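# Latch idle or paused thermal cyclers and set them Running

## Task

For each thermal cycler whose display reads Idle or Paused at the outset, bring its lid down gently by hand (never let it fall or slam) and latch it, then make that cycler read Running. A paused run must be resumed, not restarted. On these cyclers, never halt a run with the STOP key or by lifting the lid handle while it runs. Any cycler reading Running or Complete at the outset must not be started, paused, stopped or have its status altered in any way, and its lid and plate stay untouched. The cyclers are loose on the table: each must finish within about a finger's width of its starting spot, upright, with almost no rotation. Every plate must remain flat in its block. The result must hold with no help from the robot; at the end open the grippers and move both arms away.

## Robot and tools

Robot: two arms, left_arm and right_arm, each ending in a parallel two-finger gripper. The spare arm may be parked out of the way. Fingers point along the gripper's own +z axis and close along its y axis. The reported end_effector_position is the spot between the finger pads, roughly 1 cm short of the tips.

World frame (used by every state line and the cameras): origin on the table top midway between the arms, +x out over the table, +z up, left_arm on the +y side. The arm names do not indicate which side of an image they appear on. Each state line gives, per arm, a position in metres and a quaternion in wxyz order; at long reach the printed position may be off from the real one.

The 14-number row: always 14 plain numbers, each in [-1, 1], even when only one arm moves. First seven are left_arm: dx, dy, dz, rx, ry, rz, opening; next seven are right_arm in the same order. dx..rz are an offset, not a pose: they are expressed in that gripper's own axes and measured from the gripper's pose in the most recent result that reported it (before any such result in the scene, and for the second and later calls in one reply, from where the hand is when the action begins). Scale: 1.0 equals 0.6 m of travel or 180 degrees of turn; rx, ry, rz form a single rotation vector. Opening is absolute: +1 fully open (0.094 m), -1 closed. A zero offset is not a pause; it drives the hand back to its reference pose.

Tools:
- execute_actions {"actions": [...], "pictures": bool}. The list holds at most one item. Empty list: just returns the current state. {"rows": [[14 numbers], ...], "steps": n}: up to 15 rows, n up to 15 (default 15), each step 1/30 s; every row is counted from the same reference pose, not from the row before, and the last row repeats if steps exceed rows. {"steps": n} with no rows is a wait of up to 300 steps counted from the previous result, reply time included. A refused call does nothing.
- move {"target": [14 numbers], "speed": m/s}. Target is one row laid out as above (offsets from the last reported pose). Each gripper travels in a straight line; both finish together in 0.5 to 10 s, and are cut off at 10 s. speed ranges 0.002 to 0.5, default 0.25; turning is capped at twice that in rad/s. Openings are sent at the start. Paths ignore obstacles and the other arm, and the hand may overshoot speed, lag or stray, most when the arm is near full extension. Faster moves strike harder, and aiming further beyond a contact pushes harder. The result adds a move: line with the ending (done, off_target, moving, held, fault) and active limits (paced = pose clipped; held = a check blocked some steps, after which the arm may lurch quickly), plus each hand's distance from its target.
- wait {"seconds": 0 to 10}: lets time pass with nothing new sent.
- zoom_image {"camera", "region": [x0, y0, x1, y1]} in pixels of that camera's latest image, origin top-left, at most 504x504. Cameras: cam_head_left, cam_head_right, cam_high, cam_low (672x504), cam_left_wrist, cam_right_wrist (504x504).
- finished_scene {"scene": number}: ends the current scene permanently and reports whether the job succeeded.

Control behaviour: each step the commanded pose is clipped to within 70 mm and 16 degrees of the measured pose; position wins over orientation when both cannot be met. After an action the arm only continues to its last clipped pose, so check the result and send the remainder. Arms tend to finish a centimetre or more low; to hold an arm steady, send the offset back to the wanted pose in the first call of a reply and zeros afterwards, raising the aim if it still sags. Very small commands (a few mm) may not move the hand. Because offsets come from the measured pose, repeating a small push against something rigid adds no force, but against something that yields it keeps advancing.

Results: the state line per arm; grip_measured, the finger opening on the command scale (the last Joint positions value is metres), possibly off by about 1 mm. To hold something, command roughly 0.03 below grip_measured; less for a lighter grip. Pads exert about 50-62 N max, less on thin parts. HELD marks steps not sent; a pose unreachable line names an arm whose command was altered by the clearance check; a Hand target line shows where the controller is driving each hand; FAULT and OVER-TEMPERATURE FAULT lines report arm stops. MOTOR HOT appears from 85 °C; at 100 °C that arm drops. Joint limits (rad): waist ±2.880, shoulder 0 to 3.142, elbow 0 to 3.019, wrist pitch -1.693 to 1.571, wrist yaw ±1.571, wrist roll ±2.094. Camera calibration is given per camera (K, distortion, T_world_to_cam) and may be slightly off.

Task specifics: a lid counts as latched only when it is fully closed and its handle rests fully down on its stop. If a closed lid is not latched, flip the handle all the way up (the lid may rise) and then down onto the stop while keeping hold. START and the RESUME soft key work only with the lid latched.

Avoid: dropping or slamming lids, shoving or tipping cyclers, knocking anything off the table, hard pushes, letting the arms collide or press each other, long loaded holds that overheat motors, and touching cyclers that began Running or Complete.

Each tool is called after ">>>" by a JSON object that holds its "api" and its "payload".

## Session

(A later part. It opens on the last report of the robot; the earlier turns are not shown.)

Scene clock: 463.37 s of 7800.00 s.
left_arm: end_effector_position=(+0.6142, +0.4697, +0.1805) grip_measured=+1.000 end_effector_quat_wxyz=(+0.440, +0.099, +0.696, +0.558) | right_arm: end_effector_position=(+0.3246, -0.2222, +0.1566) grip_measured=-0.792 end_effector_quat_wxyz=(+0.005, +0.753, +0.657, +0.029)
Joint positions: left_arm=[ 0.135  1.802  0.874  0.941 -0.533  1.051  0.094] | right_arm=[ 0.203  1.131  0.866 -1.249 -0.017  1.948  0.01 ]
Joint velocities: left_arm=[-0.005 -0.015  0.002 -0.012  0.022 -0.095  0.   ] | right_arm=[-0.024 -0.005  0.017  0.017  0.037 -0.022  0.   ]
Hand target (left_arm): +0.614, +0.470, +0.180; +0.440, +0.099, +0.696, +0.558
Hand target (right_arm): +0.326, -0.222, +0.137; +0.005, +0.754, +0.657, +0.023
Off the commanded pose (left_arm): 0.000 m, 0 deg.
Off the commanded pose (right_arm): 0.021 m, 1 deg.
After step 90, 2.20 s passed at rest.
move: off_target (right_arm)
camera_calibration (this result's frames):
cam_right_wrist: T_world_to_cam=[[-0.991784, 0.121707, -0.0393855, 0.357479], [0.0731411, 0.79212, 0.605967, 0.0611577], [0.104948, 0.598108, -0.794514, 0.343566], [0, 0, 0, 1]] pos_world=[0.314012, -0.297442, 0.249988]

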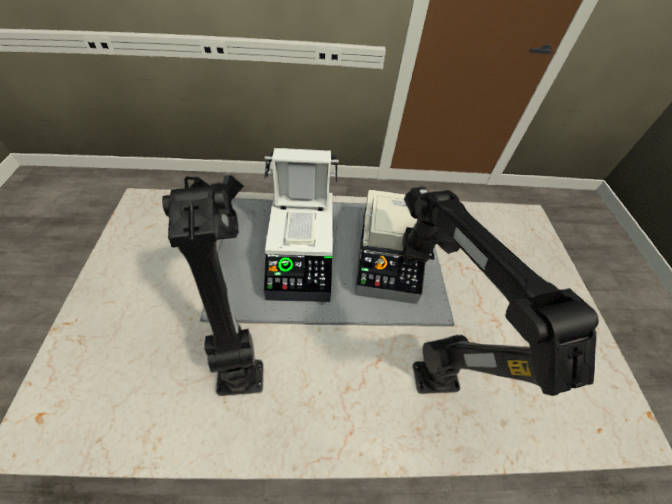

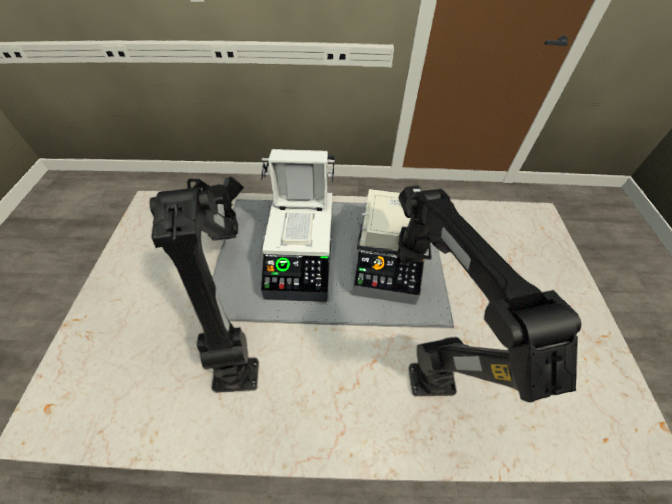

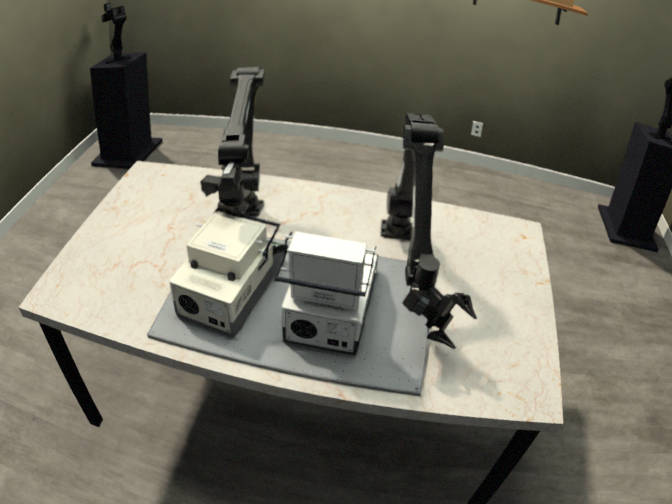

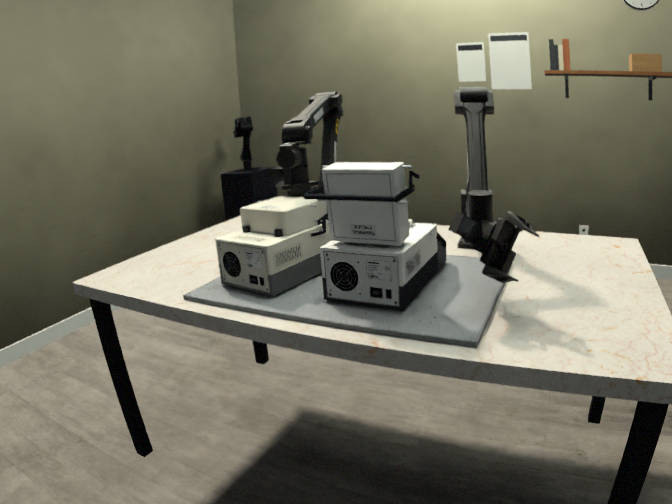

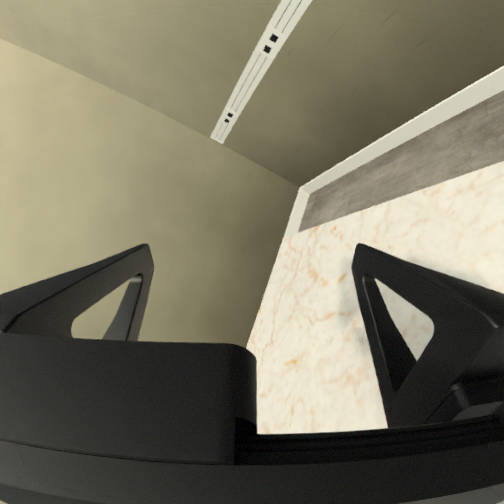

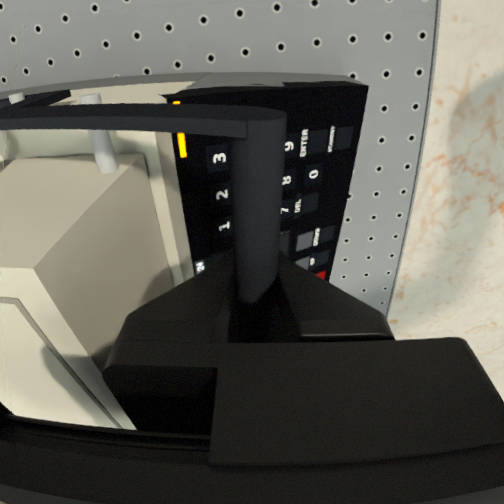

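>>> {"api": "move", "payload": {"target": [0,0,0,0,0,0,1,0,0,0.02,0,0,0,-0.8], "speed": 0.02}}

>>> {"api": "move", "payload": {"target": [0,0,0,0,0,0,1,0,0,-0.01,0,0,0,-0.45], "speed": 0.02}}

>>> {"api": "move", "payload": {"target": [0,0,0,0,0,0,1,0,0,-0.1,0,0,0,-0.45], "speed": 0.05}}

>>> {"api": "move", "payload": {"target": [0,0,0,0,0,0,1,0.1,-0.1,0,0,0,0,-1], "speed": 0.1}}

Scene clock: 470.10 s of 7800.00 s.
left_arm: end_effector_position=(+0.6142, +0.4697, +0.1805) grip_measured=+1.000 end_effector_quat_wxyz=(+0.440, +0.099, +0.696, +0.558) | right_arm: end_effector_position=(+0.3248, -0.2220, +0.1572) grip_measured=-0.792 end_effector_quat_wxyz=(+0.006, +0.753, +0.657, +0.031)
Joint positions: left_arm=[ 0.135  1.802  0.874  0.941 -0.533  1.051  0.094] | right_arm=[ 0.203  1.127  0.865 -1.247 -0.018  1.948  0.01 ]
Joint velocities: left_arm=[-0.015 -0.005  0.007  0.002 -0.022 -0.051  0.   ] | right_arm=[-0.005 -0.005 -0.012  0.007  0.037 -0.022  0.   ]
Hand target (left_arm): +0.614, +0.470, +0.180; +0.440, +0.099, +0.696, +0.558
Hand target (right_arm): +0.325, -0.222, +0.145; +0.005, +0.753, +0.657, +0.029
Off the commanded pose (left_arm): 0.000 m, 0 deg.
Off the commanded pose (right_arm): 0.013 m, 0 deg.
After step 90, 2.90 s passed at rest.
move: off_target (right_arm)
camera_calibration (this result's frames):
cam_right_wrist: T_world_to_cam=[[-0.991597, 0.121742, -0.0437481, 0.358246], [0.0702925, 0.790958, 0.60782, 0.0610438], [0.1086, 0.599637, -0.792869, 0.342802], [0, 0, 0, 1]] pos_world=[0.313717, -0.297453, 0.250366]

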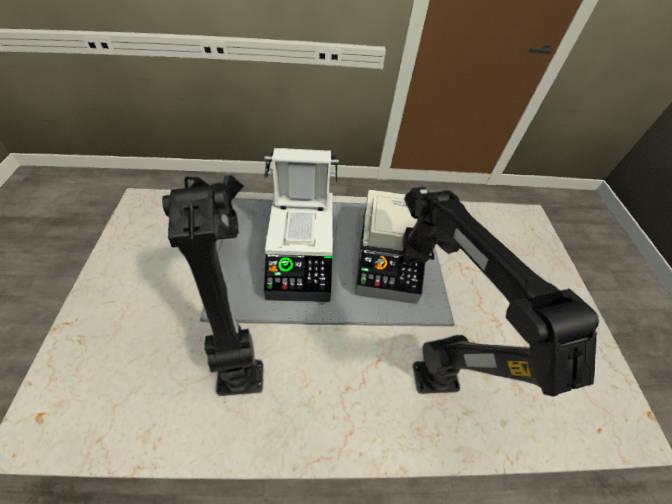

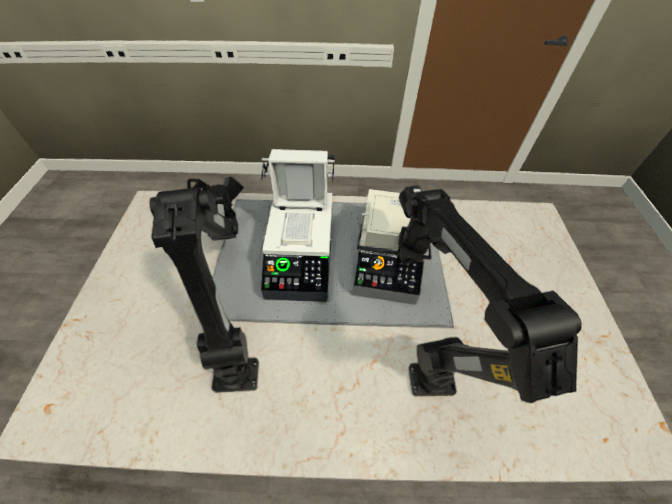

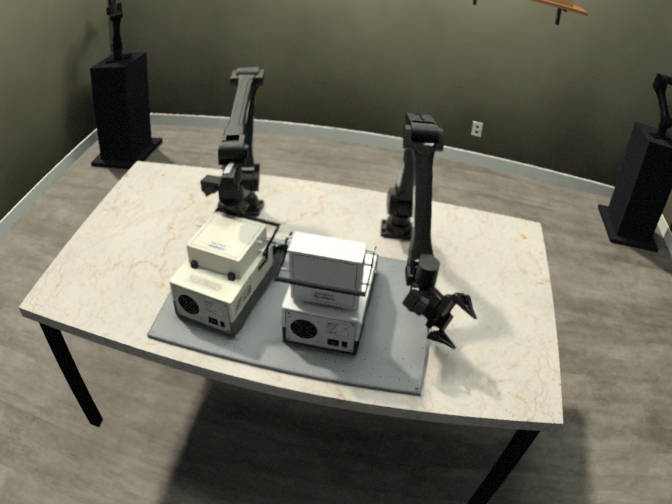

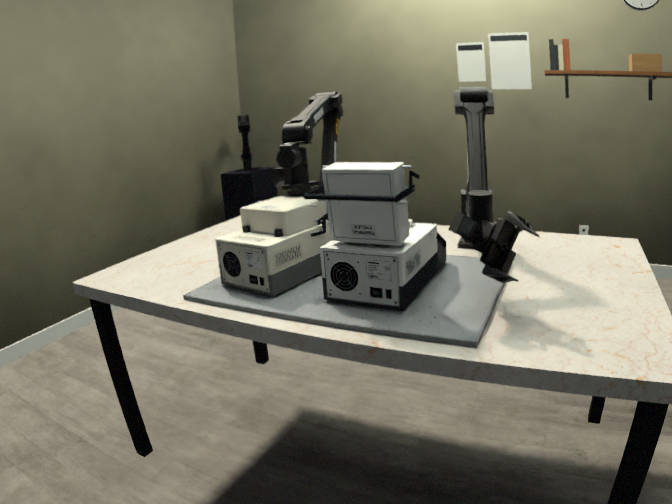

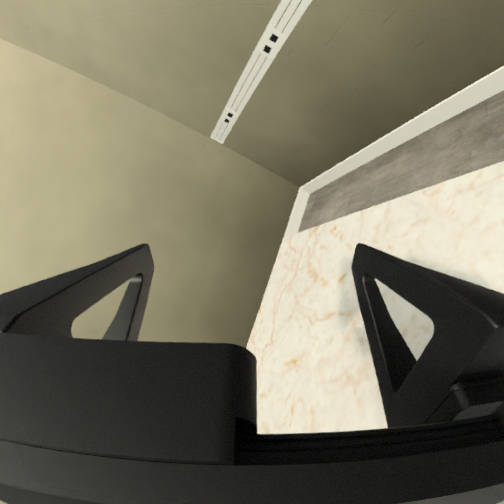

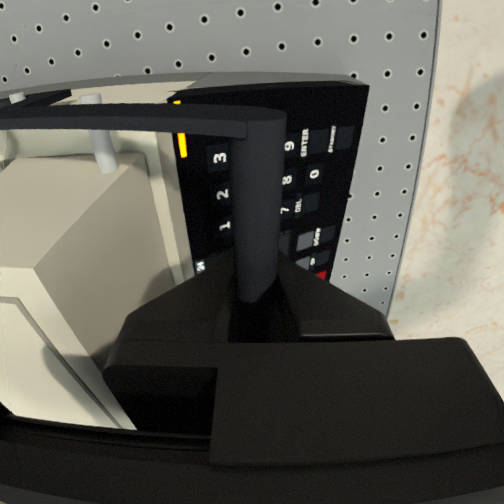

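Scene clock: 470.80 s of 7800.00 s.
left_arm: end_effector_position=(+0.6142, +0.4697, +0.1805) grip_measured=+1.000 end_effector_quat_wxyz=(+0.440, +0.099, +0.696, +0.558) | right_arm: end_effector_position=(+0.3246, -0.2220, +0.1572) grip_measured=-0.452 end_effector_quat_wxyz=(+0.006, +0.753, +0.657, +0.031)
Joint positions: left_arm=[ 0.135  1.802  0.874  0.941 -0.533  1.051  0.094] | right_arm=[ 0.203  1.127  0.864 -1.247 -0.018  1.948  0.026]
Joint velocities: left_arm=[-0.005 -0.015 -0.007 -0.007 -0.051  0.051  0.   ] | right_arm=[-0.005 -0.015 -0.007 -0.027  0.066  0.022 -0.001]
Hand target (left_arm): +0.614, +0.470, +0.180; +0.440, +0.099, +0.696, +0.558
Hand target (right_arm): +0.324, -0.222, +0.163; +0.006, +0.753, +0.657, +0.031
Off the commanded pose (left_arm): 0.000 m, 0 deg.
Off the commanded pose (right_arm): 0.006 m, 0 deg.
move: done
camera_calibration (this result's frames):
cam_right_wrist: T_world_to_cam=[[-0.991597, 0.121742, -0.0437481, 0.358112], [0.0702925, 0.790958, 0.60782, 0.0611036], [0.1086, 0.599637, -0.792869, 0.342806], [0, 0, 0, 1]] pos_world=[0.313579, -0.297487, 0.250327]

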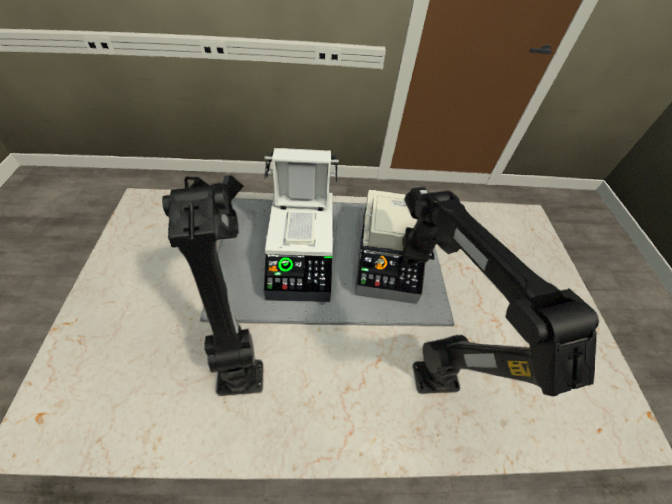

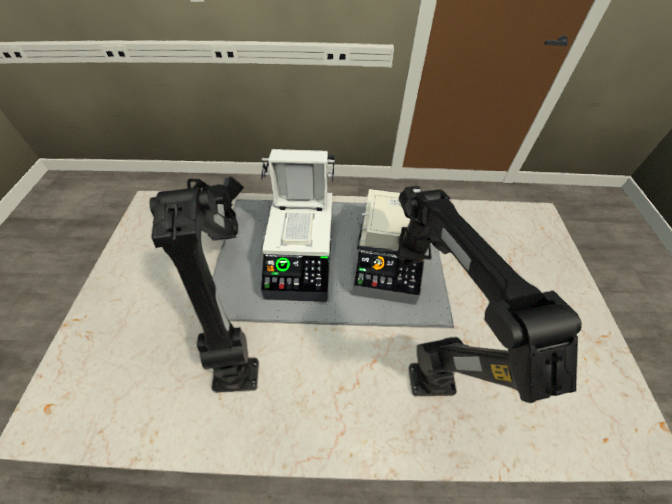

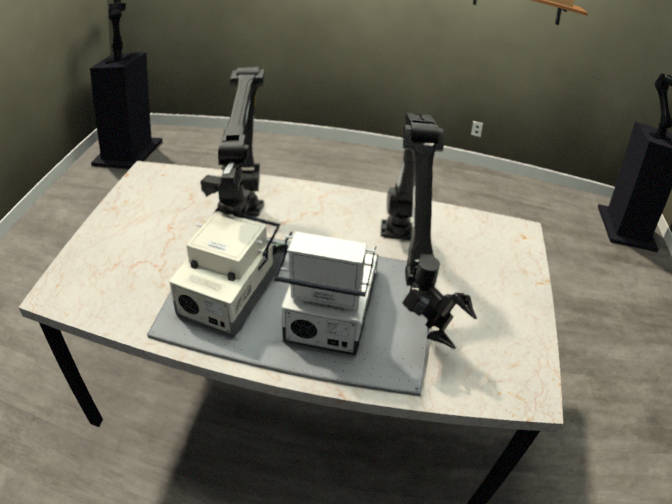

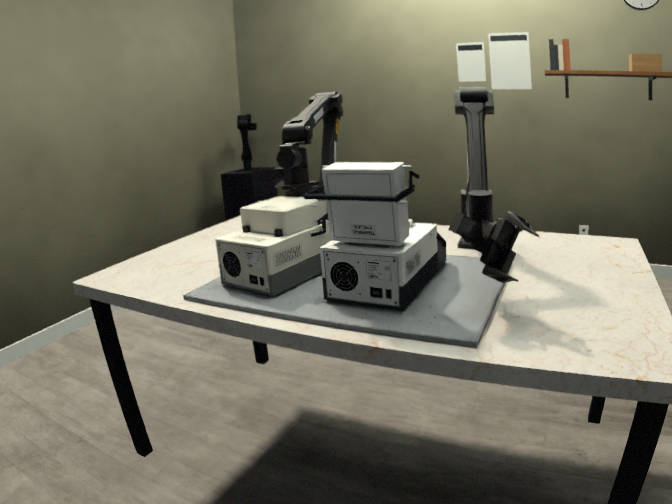

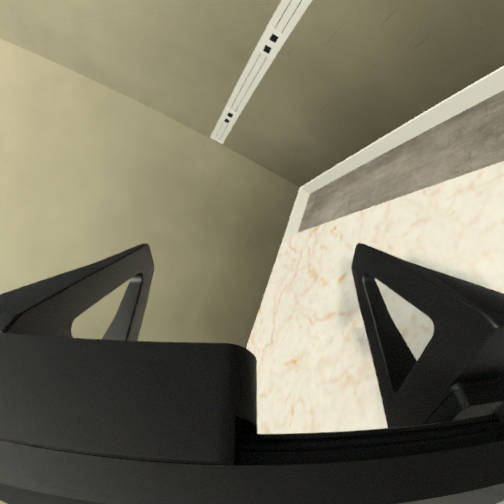

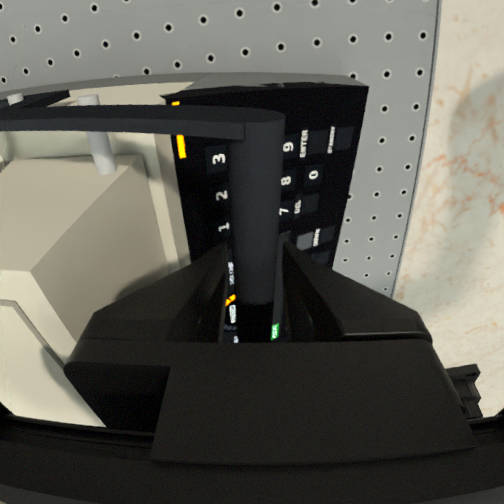

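Scene clock: 472.37 s of 7800.00 s.
left_arm: end_effector_position=(+0.6142, +0.4697, +0.1805) grip_measured=+1.000 end_effector_quat_wxyz=(+0.440, +0.099, +0.696, +0.558) | right_arm: end_effector_position=(+0.3162, -0.2253, +0.1922) grip_measured=-0.451 end_effector_quat_wxyz=(+0.001, +0.754, +0.656, +0.017)
Joint positions: left_arm=[ 0.135  1.802  0.874  0.941 -0.533  1.051  0.094] | right_arm=[ 0.201  1.101  0.94  -1.379 -0.015  1.948  0.026]
Joint velocities: left_arm=[-0.005 -0.005 -0.002 -0.012 -0.022 -0.037  0.   ] | right_arm=[-0.015 -0.015  0.002  0.017 -0.037  0.007  0.001]
Hand target (left_arm): +0.614, +0.470, +0.180; +0.440, +0.099, +0.696, +0.558
Hand target (right_arm): +0.321, -0.225, +0.216; +0.006, +0.753, +0.657, +0.032
Off the commanded pose (left_arm): 0.000 m, 0 deg.
Off the commanded pose (right_arm): 0.025 m, 2 deg.
move: off_target (right_arm)
camera_calibration (this result's frames):
cam_right_wrist: T_world_to_cam=[[-0.992161, 0.123847, -0.0166651, 0.347172], [0.089432, 0.796856, 0.597514, 0.0402682], [0.0872802, 0.59134, -0.801686, 0.380031], [0, 0, 0, 1]] pos_world=[0.30768, -0.299812, 0.28639]

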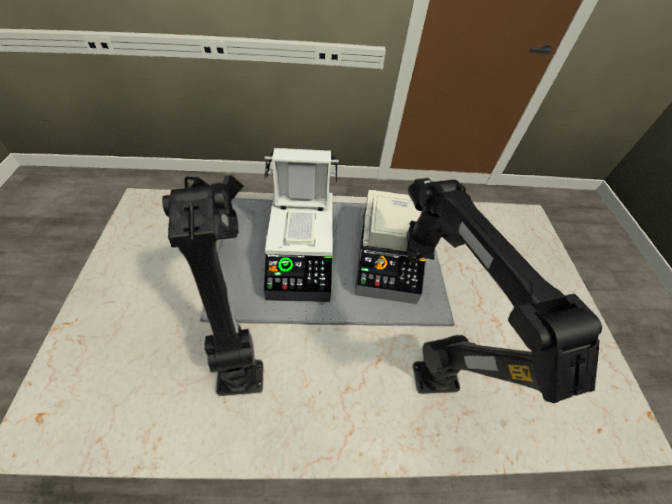

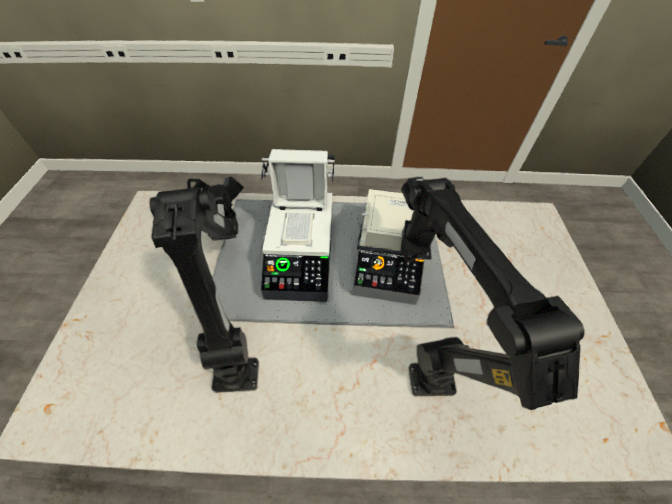

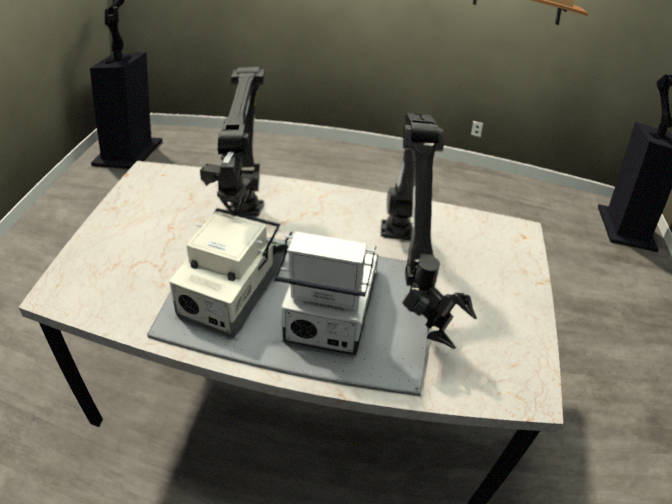

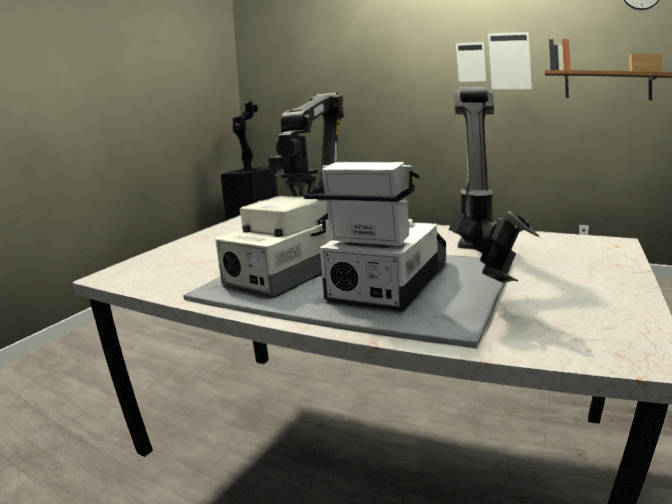

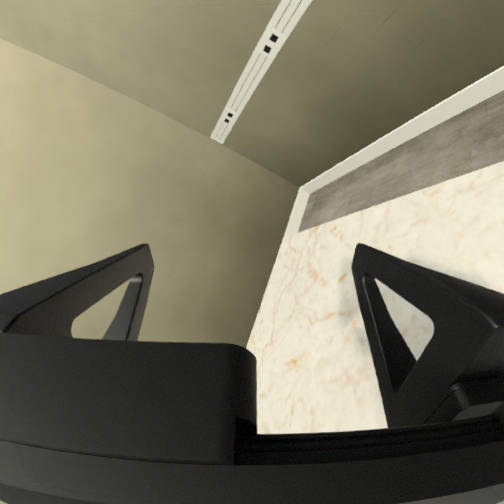

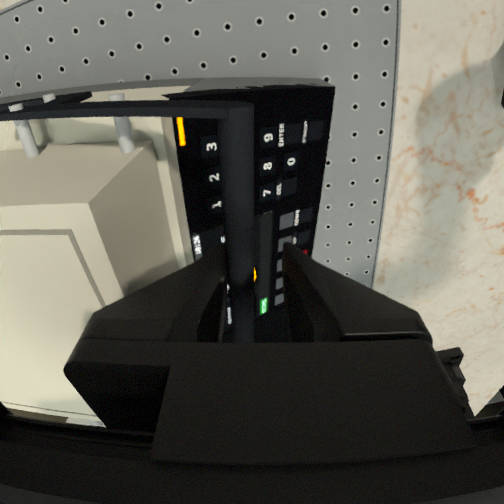

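Scene clock: 473.70 s of 7800.00 s.
left_arm: end_effector_position=(+0.6142, +0.4697, +0.1805) grip_measured=+1.000 end_effector_quat_wxyz=(+0.440, +0.099, +0.696, +0.558) | right_arm: end_effector_position=(+0.3145, -0.2149, +0.1920) grip_measured=-0.762 end_effector_quat_wxyz=(+0.057, +0.766, +0.641, +0.021)
Joint positions: left_arm=[ 0.135  1.802  0.874  0.941 -0.533  1.051  0.094] | right_arm=[ 0.298  1.069  0.914 -1.336  0.092  2.08   0.011]
Joint velocities: left_arm=[-0.005  0.015 -0.017 -0.002  0.022  0.037  0.   ] | right_arm=[-0.005 -0.015  0.002  0.002  0.051 -0.051 -0.001]
Hand target (left_arm): +0.614, +0.470, +0.180; +0.440, +0.099, +0.696, +0.558
Hand target (right_arm): +0.270, -0.172, +0.192; -0.014, +0.733, +0.680, +0.021
Off the commanded pose (left_arm): 0.000 m, 0 deg.
Off the commanded pose (right_arm): 0.076 m, 7 deg.
joint sent to its limit (right arm) — the command would take joint 6 (wrist roll) past its upper limit, so that joint was sent only as far as its limit.
move: off_target (right_arm); limits=paced
camera_calibration (this result's frames):
cam_right_wrist: T_world_to_cam=[[-0.981466, 0.159331, -0.106477, 0.365638], [0.0777979, 0.839061, 0.538445, 0.0562972], [0.175132, 0.520182, -0.835906, 0.337529], [0, 0, 0, 1]] pos_world=[0.29537, -0.281071, 0.290762]

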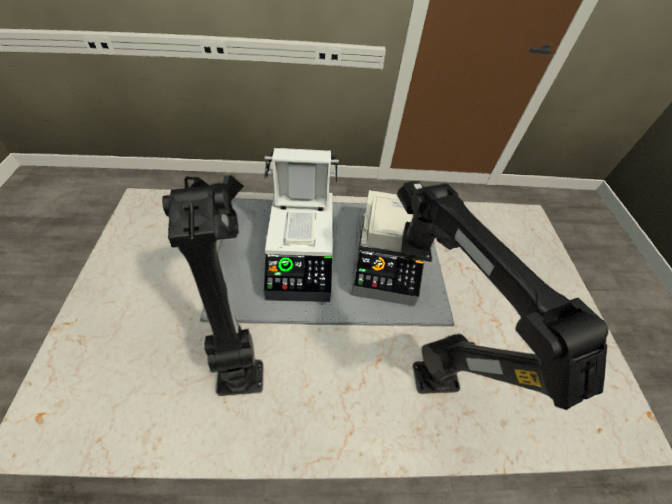

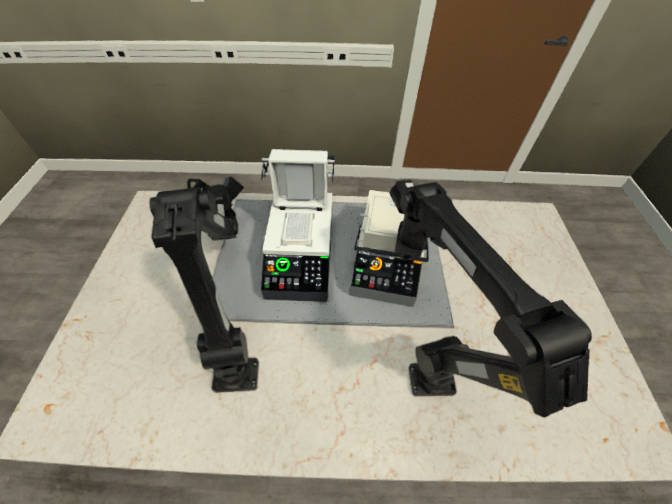

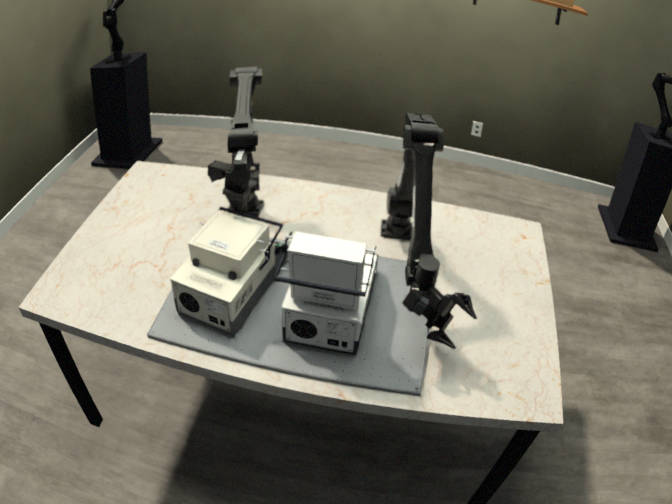

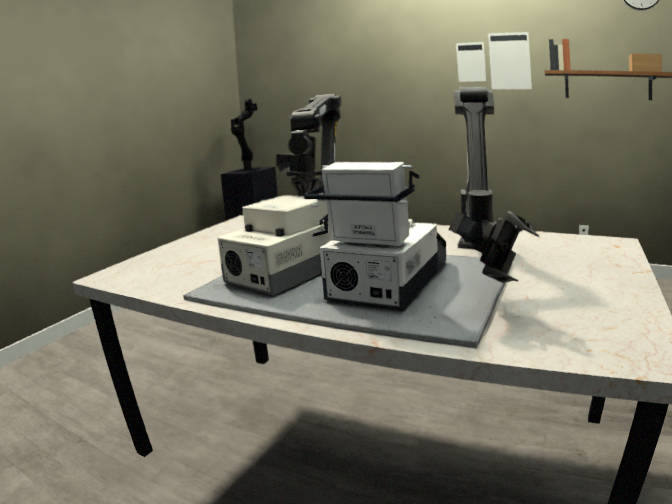

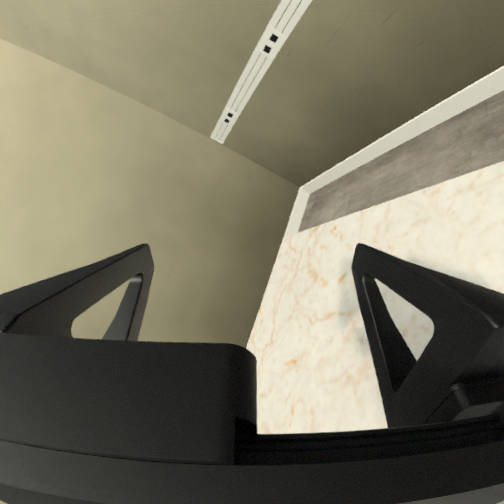

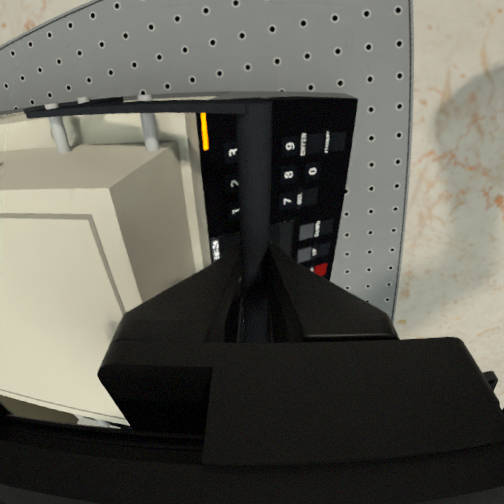

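>>> {"api": "move", "payload": {"target": [0,0,0,0,0,0,1,-0.02,0.025,0.02,0.029,0.022,-0.03,-0.8], "speed": 0.02}}

Scene clock: 491.47 s of 7800.00 s.
left_arm: end_effector_position=(+0.6142, +0.4697, +0.1805) grip_measured=+1.000 end_effector_quat_wxyz=(+0.440, +0.099, +0.696, +0.558) | right_arm: end_effector_position=(+0.3156, -0.2182, +0.1905) grip_measured=-0.762 end_effector_quat_wxyz=(-0.006, +0.749, +0.661, +0.032)
Joint positions: left_arm=[ 0.135  1.802  0.874  0.941 -0.533  1.051  0.094] | right_arm=[ 0.21   1.09   0.928 -1.356 -0.04   1.944  0.011]
Joint velocities: left_arm=[-0.005  0.005 -0.017 -0.017 -0.081 -0.037  0.   ] | right_arm=[ 0.005 -0.005  0.002 -0.012 -0.037 -0.007  0.001]
Hand target (left_arm): +0.614, +0.470, +0.180; +0.440, +0.099, +0.696, +0.558
Hand target (right_arm): +0.327, -0.230, +0.182; +0.000, +0.735, +0.677, +0.014
Off the commanded pose (left_arm): 0.000 m, 0 deg.
Off the commanded pose (right_arm): 0.019 m, 3 deg.
After step 90, 10.87 s passed at rest.
move: off_target (right_arm)
camera_calibration (this result's frames):
cam_right_wrist: T_world_to_cam=[[-0.993491, 0.110584, -0.0273352, 0.345171], [0.0697632, 0.780362, 0.621424, 0.0337096], [0.0900512, 0.615472, -0.782997, 0.375334], [0, 0, 0, 1]] pos_world=[0.306773, -0.295484, 0.282373]

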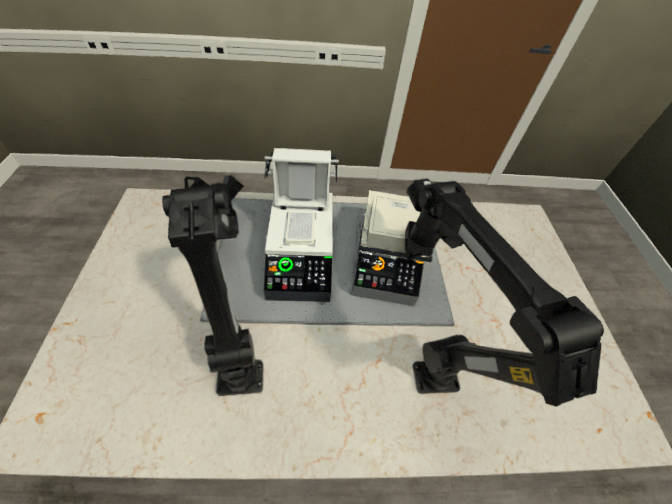

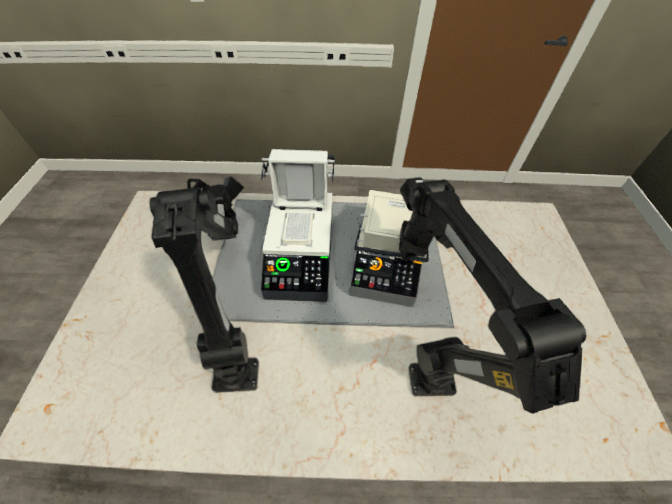

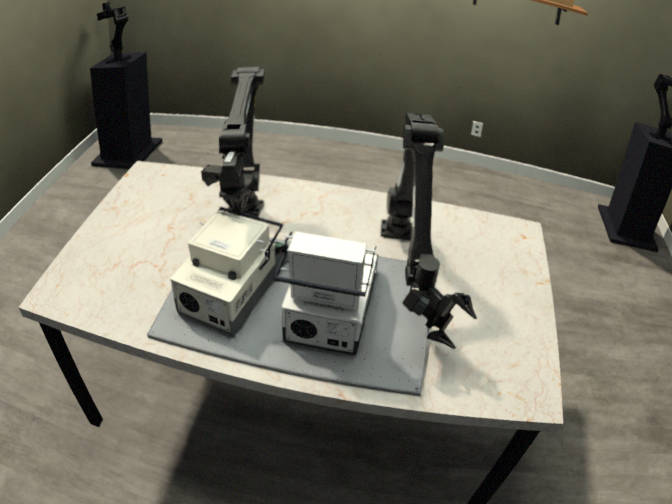

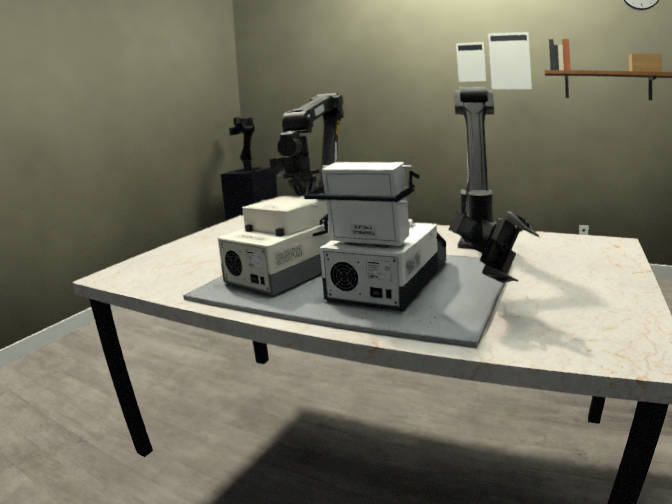

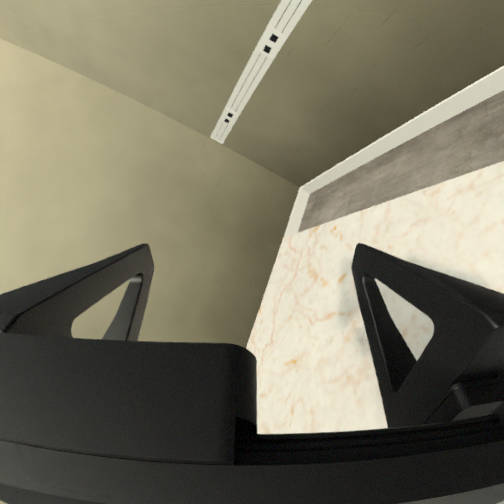

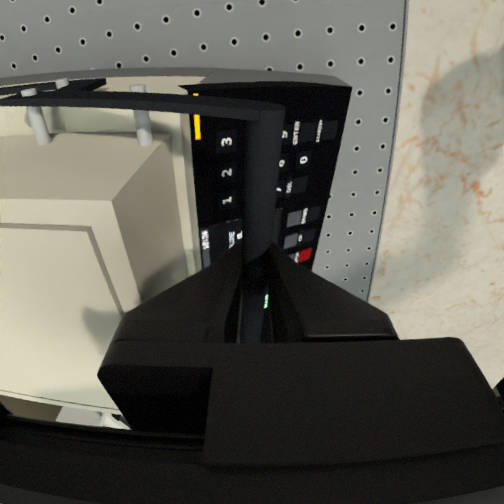

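>>> {"api": "move", "payload": {"target": [0,0,0,0,0,0,1,-0.06,0.035,-0.01,0,0,0,-0.85], "speed": 0.015}}

Scene clock: 500.93 s of 7800.00 s.
left_arm: end_effector_position=(+0.6142, +0.4697, +0.1805) grip_measured=+1.000 end_effector_quat_wxyz=(+0.440, +0.099, +0.696, +0.558) | right_arm: end_effector_position=(+0.3158, -0.2198, +0.1910) grip_measured=-0.762 end_effector_quat_wxyz=(-0.042, +0.747, +0.661, +0.051)
Joint positions: left_arm=[ 0.135  1.802  0.874  0.941 -0.533  1.051  0.094] | right_arm=[ 0.156  1.093  0.928 -1.36  -0.124  1.889  0.011]
Joint velocities: left_arm=[-0.015 -0.015 -0.012  0.002  0.022 -0.007  0.   ] | right_arm=[-0.005  0.005 -0.022  0.007 -0.022 -0.066 -0.001]
Hand target (left_arm): +0.614, +0.470, +0.180; +0.440, +0.099, +0.696, +0.558
Hand target (right_arm): +0.329, -0.254, +0.195; -0.008, +0.750, +0.660, +0.030
Off the commanded pose (left_arm): 0.000 m, 0 deg.
Off the commanded pose (right_arm): 0.040 m, 5 deg.
After step 90, 3.43 s passed at rest.
move: off_target (right_arm)
camera_calibration (this result's frames):
cam_right_wrist: T_world_to_cam=[[-0.99426, 0.106991, 0.000578309, 0.33972], [0.0788612, 0.729175, 0.679768, 0.00935405], [0.0723077, 0.675912, -0.733427, 0.386117], [0, 0, 0, 1]] pos_world=[0.309113, -0.304149, 0.276634]

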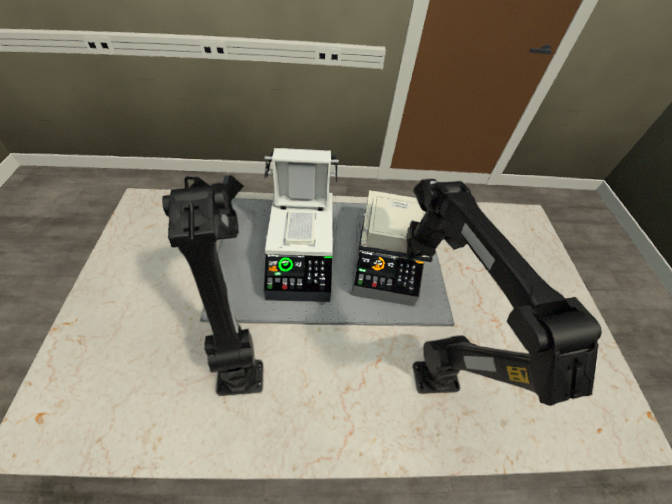

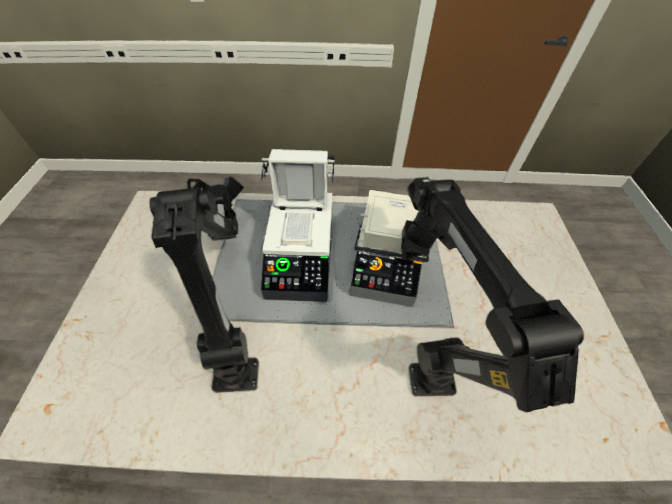

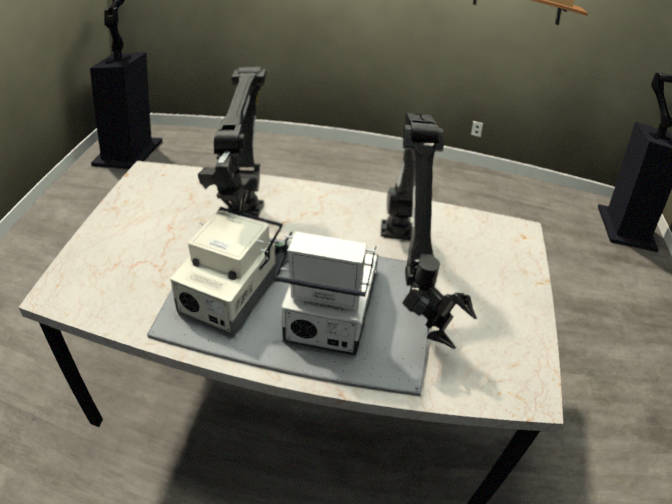

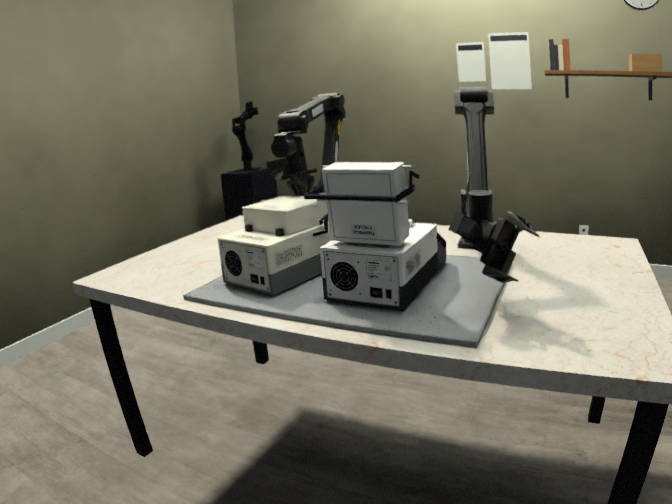

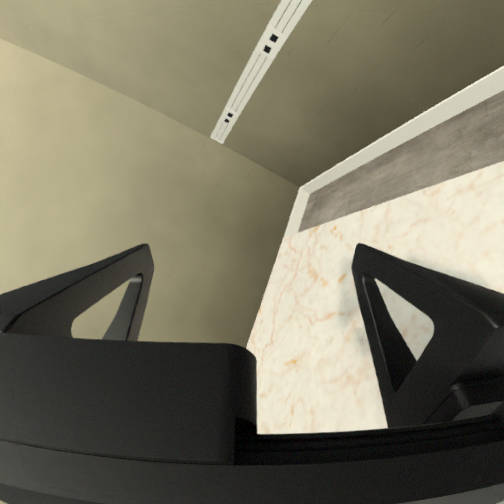

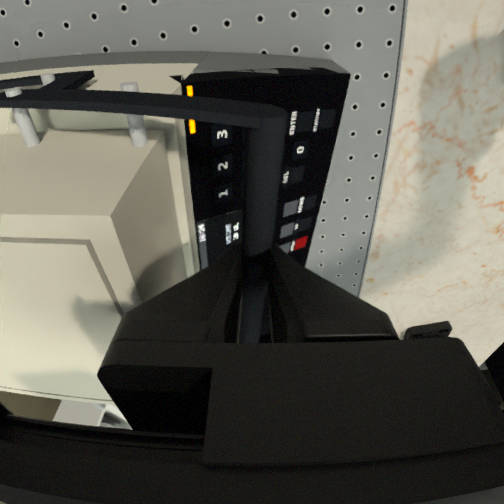

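>>> {"api": "move", "payload": {"target": [0,0,0,0,0,0,1,-0.05,0.02,-0.035,-0.02,-0.015,0,-0.85], "speed": 0.015}}

Scene clock: 513.97 s of 7800.00 s.
left_arm: end_effector_position=(+0.6142, +0.4697, +0.1805) grip_measured=+1.000 end_effector_quat_wxyz=(+0.440, +0.099, +0.696, +0.558) | right_arm: end_effector_position=(+0.3157, -0.2196, +0.1918) grip_measured=-0.762 end_effector_quat_wxyz=(-0.044, +0.748, +0.660, +0.054)
Joint positions: left_arm=[ 0.135  1.802  0.874  0.941 -0.533  1.051  0.094] | right_arm=[ 0.153  1.09   0.928 -1.36  -0.131  1.891  0.011]
Joint velocities: left_arm=[-0.005  0.005 -0.012  0.007 -0.037 -0.081  0.   ] | right_arm=[-0.005 -0.005 -0.002 -0.017  0.037 -0.022  0.   ]
Hand target (left_arm): +0.614, +0.470, +0.180; +0.440, +0.099, +0.696, +0.558
Hand target (right_arm): +0.322, -0.251, +0.207; -0.003, +0.751, +0.659, +0.052
Off the commanded pose (left_arm): 0.000 m, 0 deg.
Off the commanded pose (right_arm): 0.038 m, 5 deg.
After step 90, 7.20 s passed at rest.
move: off_target (right_arm)
camera_calibration (this result's frames):
cam_right_wrist: T_world_to_cam=[[-0.993796, 0.111221, 0.000522072, 0.340375], [0.0814062, 0.724174, 0.684795, 0.00584143], [0.0757857, 0.680589, -0.728735, 0.385594], [0, 0, 0, 1]] pos_world=[0.308565, -0.304518, 0.276818]

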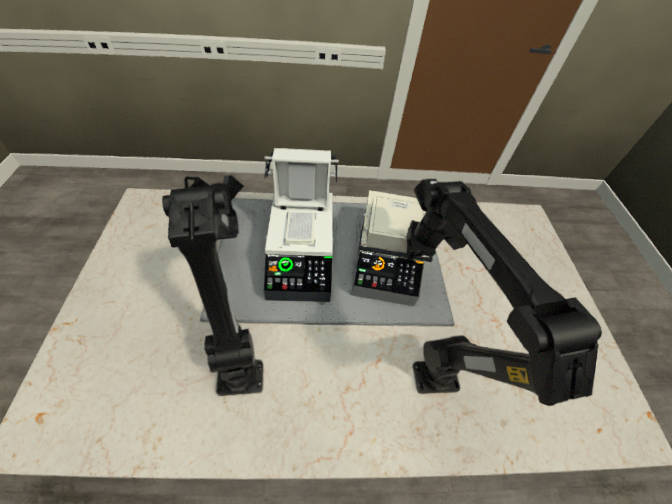

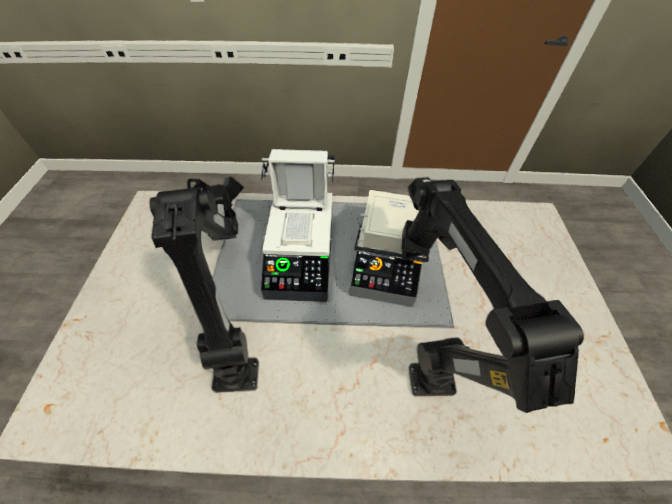

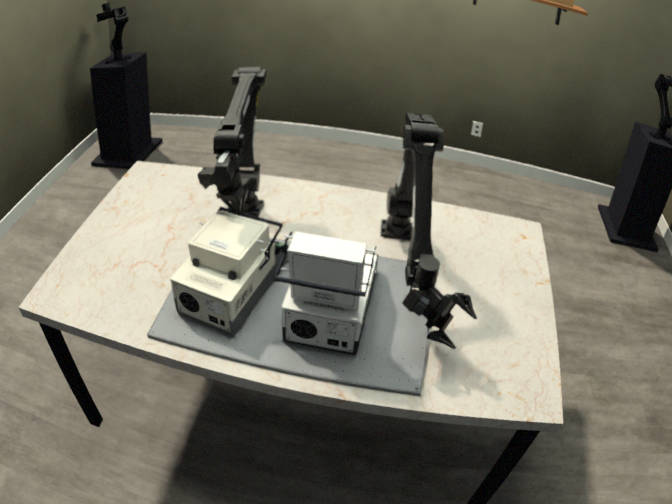

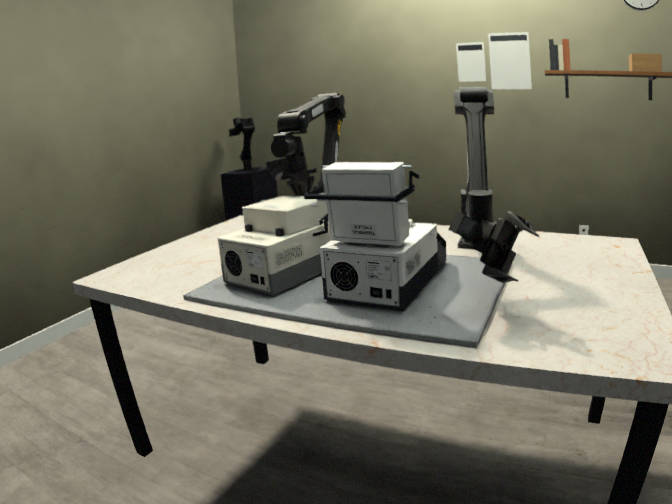

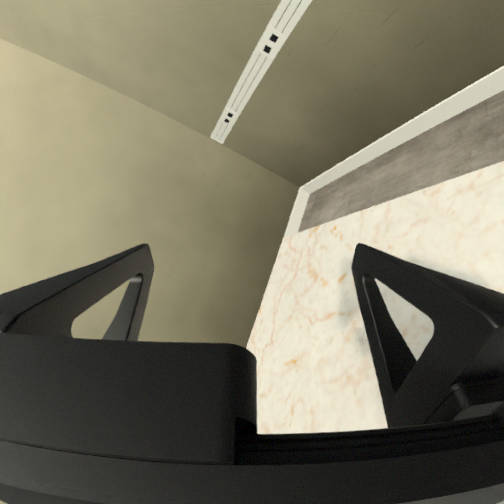

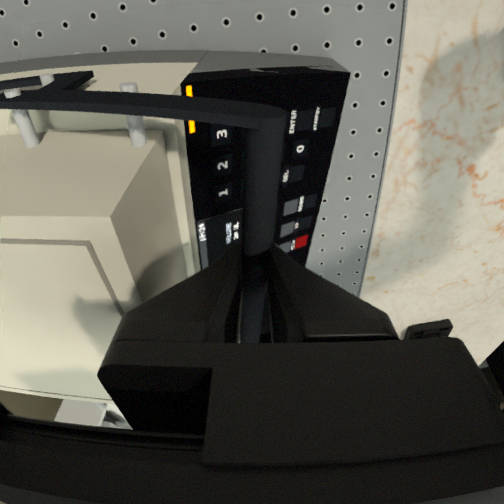

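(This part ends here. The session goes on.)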